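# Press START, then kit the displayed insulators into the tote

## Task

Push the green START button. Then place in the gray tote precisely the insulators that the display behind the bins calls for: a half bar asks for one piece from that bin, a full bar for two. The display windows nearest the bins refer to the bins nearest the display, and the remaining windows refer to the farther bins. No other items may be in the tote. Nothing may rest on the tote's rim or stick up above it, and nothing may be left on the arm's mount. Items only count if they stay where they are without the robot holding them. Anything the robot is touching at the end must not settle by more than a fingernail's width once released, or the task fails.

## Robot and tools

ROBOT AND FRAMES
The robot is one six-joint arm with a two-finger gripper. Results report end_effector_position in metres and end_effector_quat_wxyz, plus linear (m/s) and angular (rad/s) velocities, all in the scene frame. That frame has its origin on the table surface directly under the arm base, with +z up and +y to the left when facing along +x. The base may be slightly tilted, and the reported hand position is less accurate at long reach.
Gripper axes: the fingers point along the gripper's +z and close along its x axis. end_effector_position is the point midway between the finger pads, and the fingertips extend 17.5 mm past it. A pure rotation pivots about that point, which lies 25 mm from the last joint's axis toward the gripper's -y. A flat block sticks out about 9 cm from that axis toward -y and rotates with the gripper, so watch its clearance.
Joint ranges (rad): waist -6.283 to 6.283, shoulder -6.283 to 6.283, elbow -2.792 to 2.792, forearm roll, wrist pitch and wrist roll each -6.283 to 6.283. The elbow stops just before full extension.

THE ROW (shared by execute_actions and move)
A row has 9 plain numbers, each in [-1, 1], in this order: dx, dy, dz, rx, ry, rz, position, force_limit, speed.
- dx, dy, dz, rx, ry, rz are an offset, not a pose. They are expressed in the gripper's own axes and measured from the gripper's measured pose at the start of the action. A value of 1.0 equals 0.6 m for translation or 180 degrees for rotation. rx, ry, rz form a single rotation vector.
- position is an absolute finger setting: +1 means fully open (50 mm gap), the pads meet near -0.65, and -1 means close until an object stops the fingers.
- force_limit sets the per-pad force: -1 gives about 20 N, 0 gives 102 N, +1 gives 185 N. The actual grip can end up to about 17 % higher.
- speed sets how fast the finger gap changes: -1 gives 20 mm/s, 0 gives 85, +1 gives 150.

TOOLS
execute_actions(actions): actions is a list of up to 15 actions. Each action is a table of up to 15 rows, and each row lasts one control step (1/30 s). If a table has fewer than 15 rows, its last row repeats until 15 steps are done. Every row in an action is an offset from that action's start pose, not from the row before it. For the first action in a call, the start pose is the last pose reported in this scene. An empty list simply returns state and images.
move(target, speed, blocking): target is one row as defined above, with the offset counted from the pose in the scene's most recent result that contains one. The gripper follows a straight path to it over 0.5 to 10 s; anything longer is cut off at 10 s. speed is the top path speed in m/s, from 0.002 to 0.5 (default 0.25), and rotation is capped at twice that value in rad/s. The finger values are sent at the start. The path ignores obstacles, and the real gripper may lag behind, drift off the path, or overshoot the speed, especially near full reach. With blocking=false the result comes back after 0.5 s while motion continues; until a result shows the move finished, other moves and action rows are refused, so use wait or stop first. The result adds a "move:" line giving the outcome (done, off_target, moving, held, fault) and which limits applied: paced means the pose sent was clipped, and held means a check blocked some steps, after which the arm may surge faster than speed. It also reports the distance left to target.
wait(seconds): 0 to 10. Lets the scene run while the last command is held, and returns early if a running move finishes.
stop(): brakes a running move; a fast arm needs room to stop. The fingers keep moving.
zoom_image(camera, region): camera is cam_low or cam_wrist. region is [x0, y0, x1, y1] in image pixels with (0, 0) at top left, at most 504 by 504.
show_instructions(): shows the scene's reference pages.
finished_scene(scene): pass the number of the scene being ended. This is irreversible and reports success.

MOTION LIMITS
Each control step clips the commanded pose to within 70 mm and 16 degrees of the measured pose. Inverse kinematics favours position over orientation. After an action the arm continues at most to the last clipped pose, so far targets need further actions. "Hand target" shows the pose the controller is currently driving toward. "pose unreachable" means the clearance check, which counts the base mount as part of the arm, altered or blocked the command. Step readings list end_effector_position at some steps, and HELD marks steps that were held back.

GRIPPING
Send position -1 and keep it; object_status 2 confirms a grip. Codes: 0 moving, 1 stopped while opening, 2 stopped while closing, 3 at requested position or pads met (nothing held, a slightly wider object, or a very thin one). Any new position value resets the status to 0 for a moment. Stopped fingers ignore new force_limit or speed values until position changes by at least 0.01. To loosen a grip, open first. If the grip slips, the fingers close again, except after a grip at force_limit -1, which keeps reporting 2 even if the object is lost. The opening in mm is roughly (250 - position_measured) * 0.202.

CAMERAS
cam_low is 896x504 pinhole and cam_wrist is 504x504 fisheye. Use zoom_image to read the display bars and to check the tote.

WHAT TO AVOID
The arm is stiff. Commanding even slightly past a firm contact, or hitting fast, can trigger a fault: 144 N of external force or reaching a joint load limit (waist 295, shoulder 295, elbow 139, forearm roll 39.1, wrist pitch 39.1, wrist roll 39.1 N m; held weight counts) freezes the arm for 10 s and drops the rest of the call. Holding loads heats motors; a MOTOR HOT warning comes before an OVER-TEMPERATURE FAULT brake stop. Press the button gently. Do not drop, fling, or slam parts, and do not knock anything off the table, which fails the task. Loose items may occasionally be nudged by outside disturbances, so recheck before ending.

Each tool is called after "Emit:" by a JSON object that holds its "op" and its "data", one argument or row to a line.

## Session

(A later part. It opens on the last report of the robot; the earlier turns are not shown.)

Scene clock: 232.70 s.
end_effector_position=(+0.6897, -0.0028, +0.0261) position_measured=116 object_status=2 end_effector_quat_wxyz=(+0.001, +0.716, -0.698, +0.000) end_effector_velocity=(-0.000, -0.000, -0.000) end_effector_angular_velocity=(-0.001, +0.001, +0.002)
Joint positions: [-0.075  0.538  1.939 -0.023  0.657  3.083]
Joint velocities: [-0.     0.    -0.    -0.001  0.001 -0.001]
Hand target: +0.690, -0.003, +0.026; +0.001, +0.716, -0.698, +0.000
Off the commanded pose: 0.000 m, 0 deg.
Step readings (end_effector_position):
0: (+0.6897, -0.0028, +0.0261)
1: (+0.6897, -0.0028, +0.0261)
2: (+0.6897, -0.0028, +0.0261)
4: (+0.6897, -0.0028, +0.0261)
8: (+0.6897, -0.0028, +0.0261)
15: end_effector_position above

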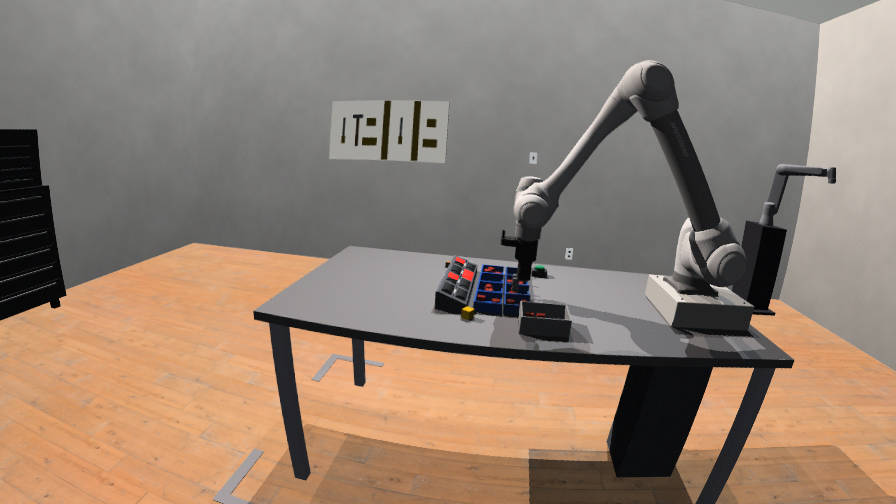

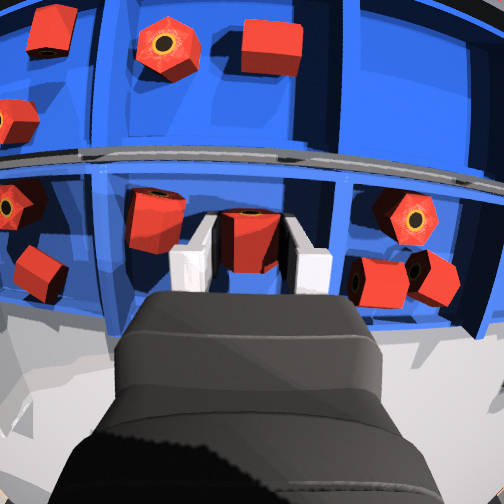

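Emit:
{"op": "move", "data": {
  "target": [0, 0, -0.12, 0, 0, 0, -1, -0.6, 0],
  "speed": 0.2
}}

Emit:
{"op": "move", "data": {
  "target": [-0.3865, 0.1825, 0, 0, 0, 0.008, -1, -0.6, 0],
  "speed": 0.4
}}

Scene clock: 240.03 s.
end_effector_position=(+0.6896, -0.0028, +0.0980) position_measured=116 object_status=2 end_effector_quat_wxyz=(+0.001, +0.716, -0.698, +0.000) end_effector_velocity=(+0.001, -0.001, +0.001) end_effector_angular_velocity=(-0.001, -0.002, +0.001)
Joint positions: [-0.074  0.445  1.912 -0.02   0.778  3.081]
Joint velocities: [-0.    -0.001 -0.    -0.001 -0.001 -0.   ]
Hand target: +0.690, -0.003, +0.098; +0.001, +0.716, -0.698, +0.000
Off the commanded pose: 0.000 m, 0 deg.
move: done

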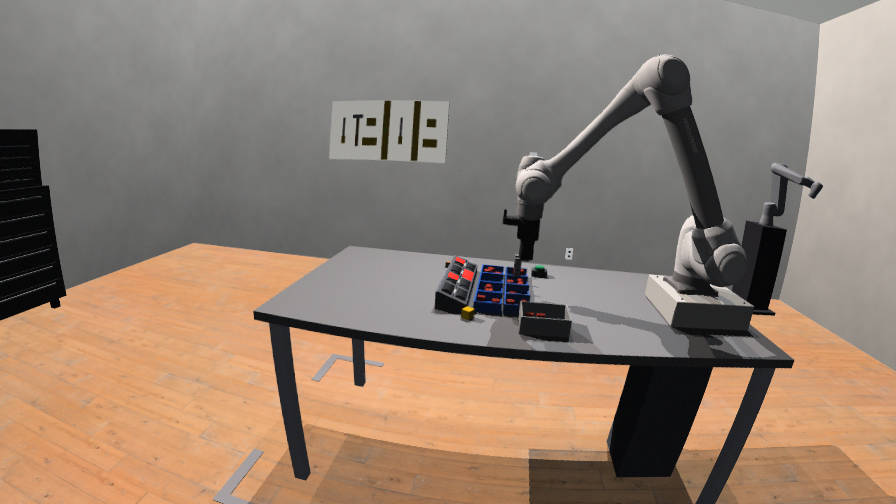

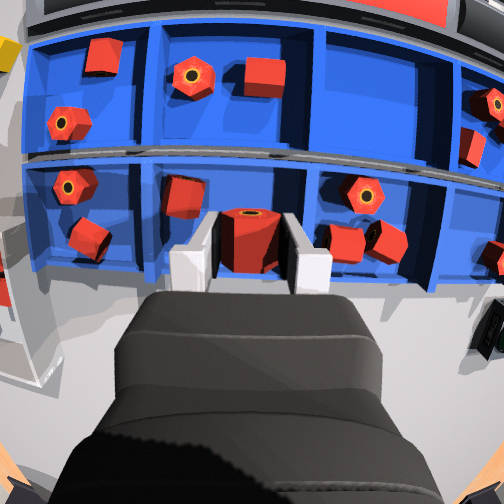

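Scene clock: 241.17 s.
end_effector_position=(+0.5747, +0.2259, +0.0975) position_measured=116 object_status=2 end_effector_quat_wxyz=(+0.001, +0.707, -0.707, +0.001) end_effector_velocity=(+0.001, -0.000, -0.000) end_effector_angular_velocity=(-0.001, +0.000, +0.001)
Joint positions: [ 0.317  0.368  2.05  -0.025  0.723  3.502]
Joint velocities: [ 0.     0.001 -0.001 -0.001  0.001  0.   ]
Hand target: +0.575, +0.226, +0.097; +0.001, +0.707, -0.707, +0.001
Off the commanded pose: 0.001 m, 0 deg.
move: done

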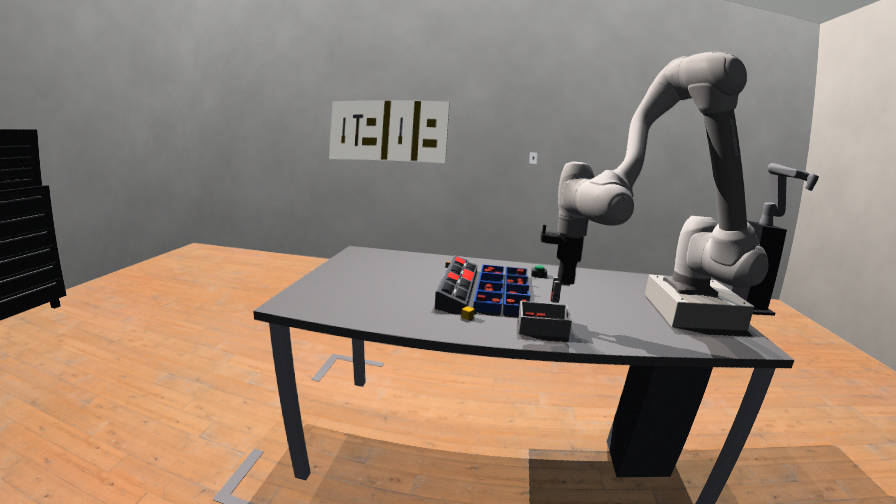

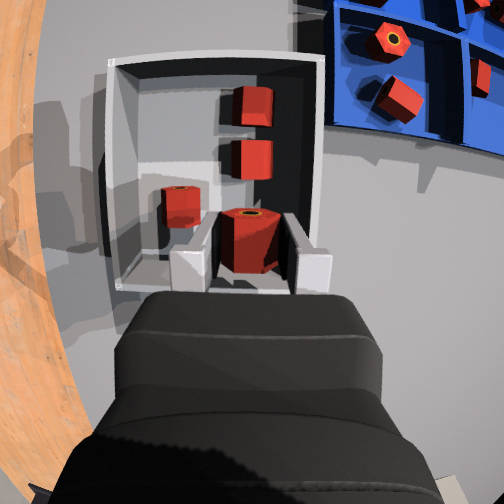

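Emit:
{"op": "move", "data": {
  "target": [0, 0, 0.1165, 0, 0, 0, -1, -0.6, 0],
  "speed": 0.12
}}

Emit:
{"op": "execute_actions", "data": {
  "actions": [
    [[0,0,0,0,0,0,0.45,-0.6,0]]
  ]
}}

Emit:
{"op": "move", "data": {
  "target": [0, 0, -0.104, 0, 0, 0, 0.45, -0.6, 0],
  "speed": 0.2
}}

Emit:
{"op": "move", "data": {
  "target": [0, 0.2, -0.1, 0, 0, 0, 0.45, -0.6, 0],
  "speed": 0.4
}}

Scene clock: 247.80 s.
end_effector_position=(+0.5747, +0.2258, +0.0277) position_measured=116 object_status=2 end_effector_quat_wxyz=(+0.001, +0.707, -0.707, +0.001) end_effector_velocity=(-0.000, -0.000, -0.001) end_effector_angular_velocity=(-0.001, +0.001, -0.001)
Joint positions: [ 0.315  0.469  2.078 -0.03   0.594  3.506]
Joint velocities: [-0.     0.001 -0.    -0.     0.     0.001]
Hand target: +0.575, +0.226, +0.028; +0.001, +0.707, -0.707, +0.001
Off the commanded pose: 0.000 m, 0 deg.
move: done

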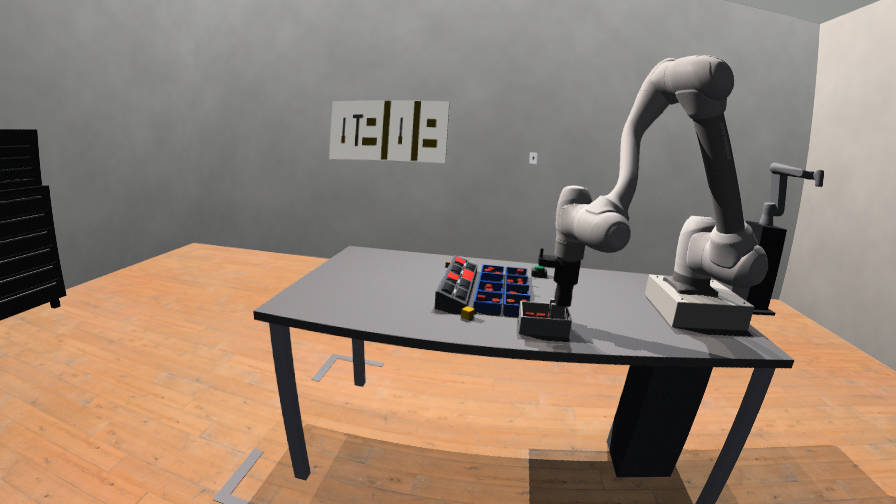

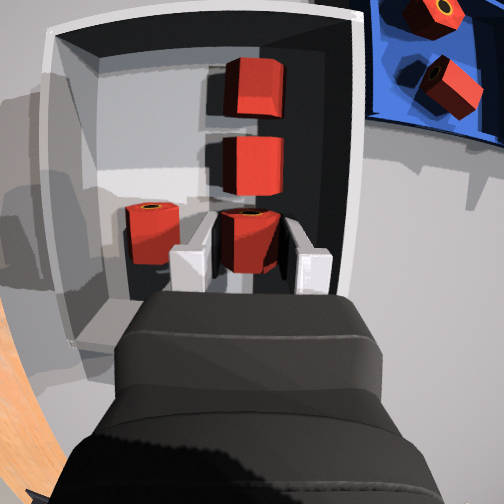

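Scene clock: 248.30 s.
end_effector_position=(+0.5747, +0.2258, +0.0277) position_measured=85 object_status=3 end_effector_quat_wxyz=(+0.001, +0.707, -0.707, +0.001) end_effector_velocity=(-0.000, +0.000, +0.000) end_effector_angular_velocity=(+0.000, +0.001, -0.001)
Joint positions: [ 0.315  0.469  2.078 -0.03   0.594  3.506]
Joint velocities: [ 0.    -0.     0.     0.001  0.     0.   ]
Hand target: +0.575, +0.226, +0.028; +0.001, +0.707, -0.707, +0.001
Off the commanded pose: 0.000 m, 0 deg.
Step readings (end_effector_position):
0: (+0.5747, +0.2258, +0.0277)
1: (+0.5747, +0.2258, +0.0277)
2: (+0.5747, +0.2258, +0.0277)
4: (+0.5747, +0.2258, +0.0277)
8: (+0.5747, +0.2258, +0.0277)
15: end_effector_position above

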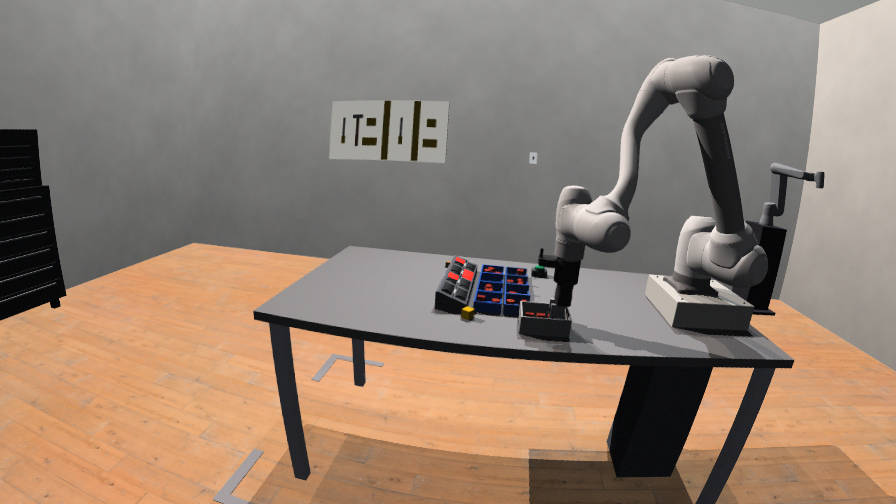

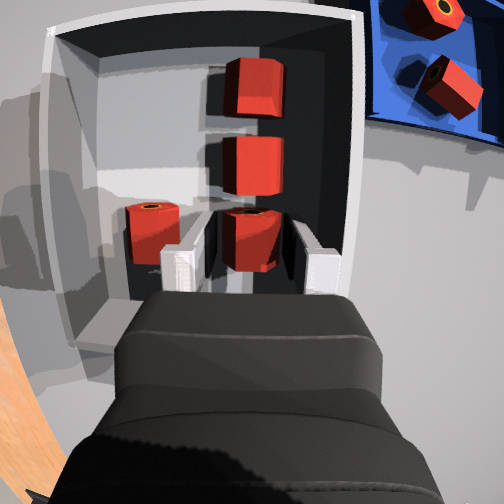

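Scene clock: 249.03 s.
end_effector_position=(+0.5746, +0.2258, +0.0900) position_measured=85 object_status=3 end_effector_quat_wxyz=(+0.001, +0.707, -0.707, +0.001) end_effector_velocity=(+0.001, -0.000, +0.001) end_effector_angular_velocity=(-0.001, -0.003, +0.004)
Joint positions: [ 0.317  0.378  2.054 -0.026  0.709  3.502]
Joint velocities: [-0.    -0.001 -0.    -0.003 -0.002 -0.002]
Hand target: +0.575, +0.226, +0.090; +0.001, +0.707, -0.707, +0.001
Off the commanded pose: 0.000 m, 0 deg.
move: done

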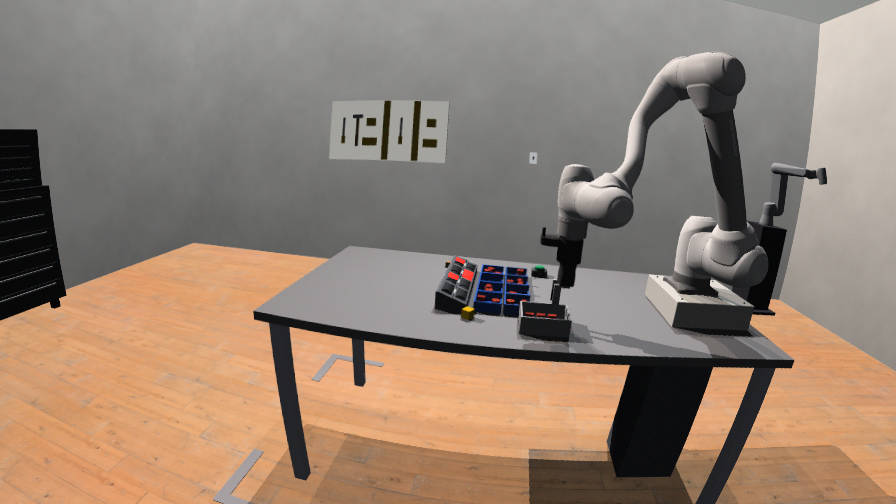

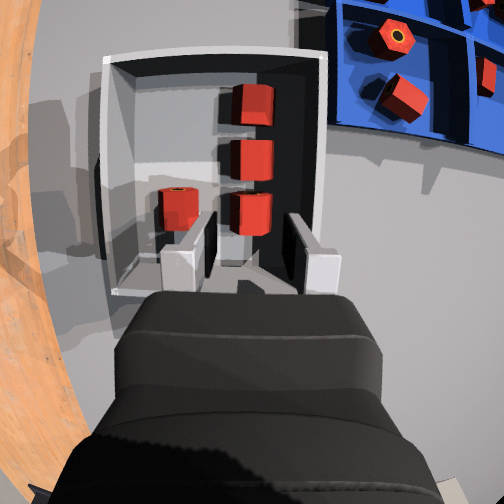

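Scene clock: 249.83 s.
end_effector_position=(+0.4546, +0.2260, +0.1496) position_measured=85 object_status=3 end_effector_quat_wxyz=(+0.001, +0.707, -0.707, +0.001) end_effector_velocity=(-0.000, -0.000, +0.001) end_effector_angular_velocity=(-0.000, -0.000, -0.000)
Joint positions: [ 0.402  0.155  2.217 -0.024  0.77   3.585]
Joint velocities: [-0.    -0.001  0.    -0.001  0.001  0.001]
Hand target: +0.455, +0.226, +0.150; +0.001, +0.707, -0.707, +0.001
Off the commanded pose: 0.000 m, 0 deg.
move: done

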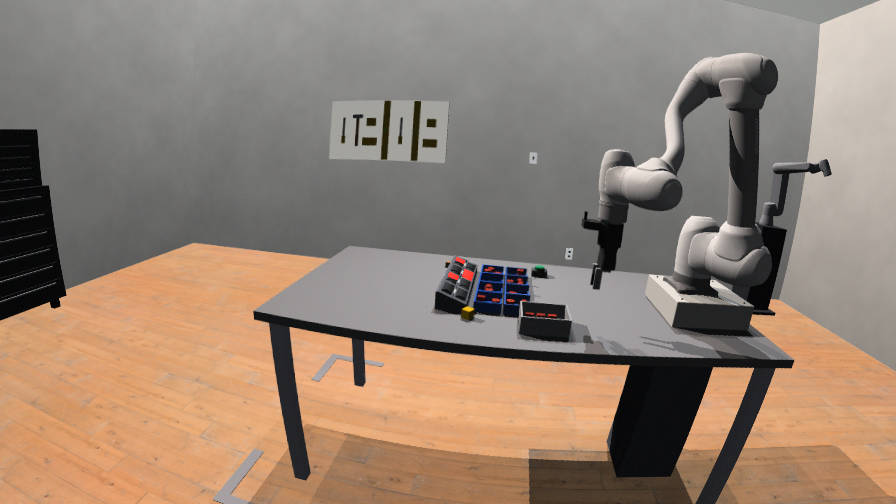

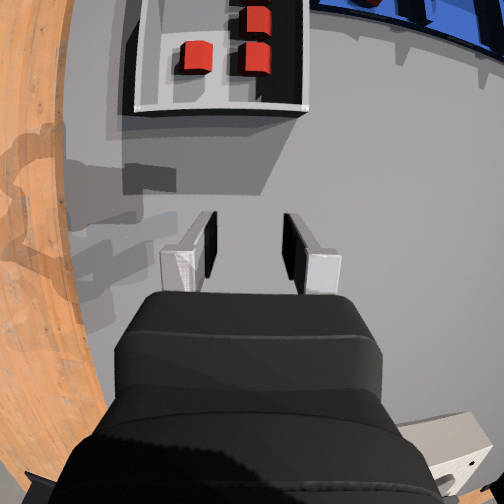

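Emit:
{"op": "zoom_image", "data": {
  "camera": "cam_low",
  "region": [420, 240, 780, 350]
}}

Region (420, 240, 780, 350) of cam_low's 896x504 image, scaled by 1.400, with more detail than that image has; it fills the top 154 rows of this view, and the rest is white.

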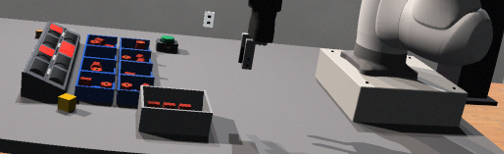

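Emit:
{"op": "finished_scene", "data": {
  "scene": 2
}}

The scene is finished: the task was done.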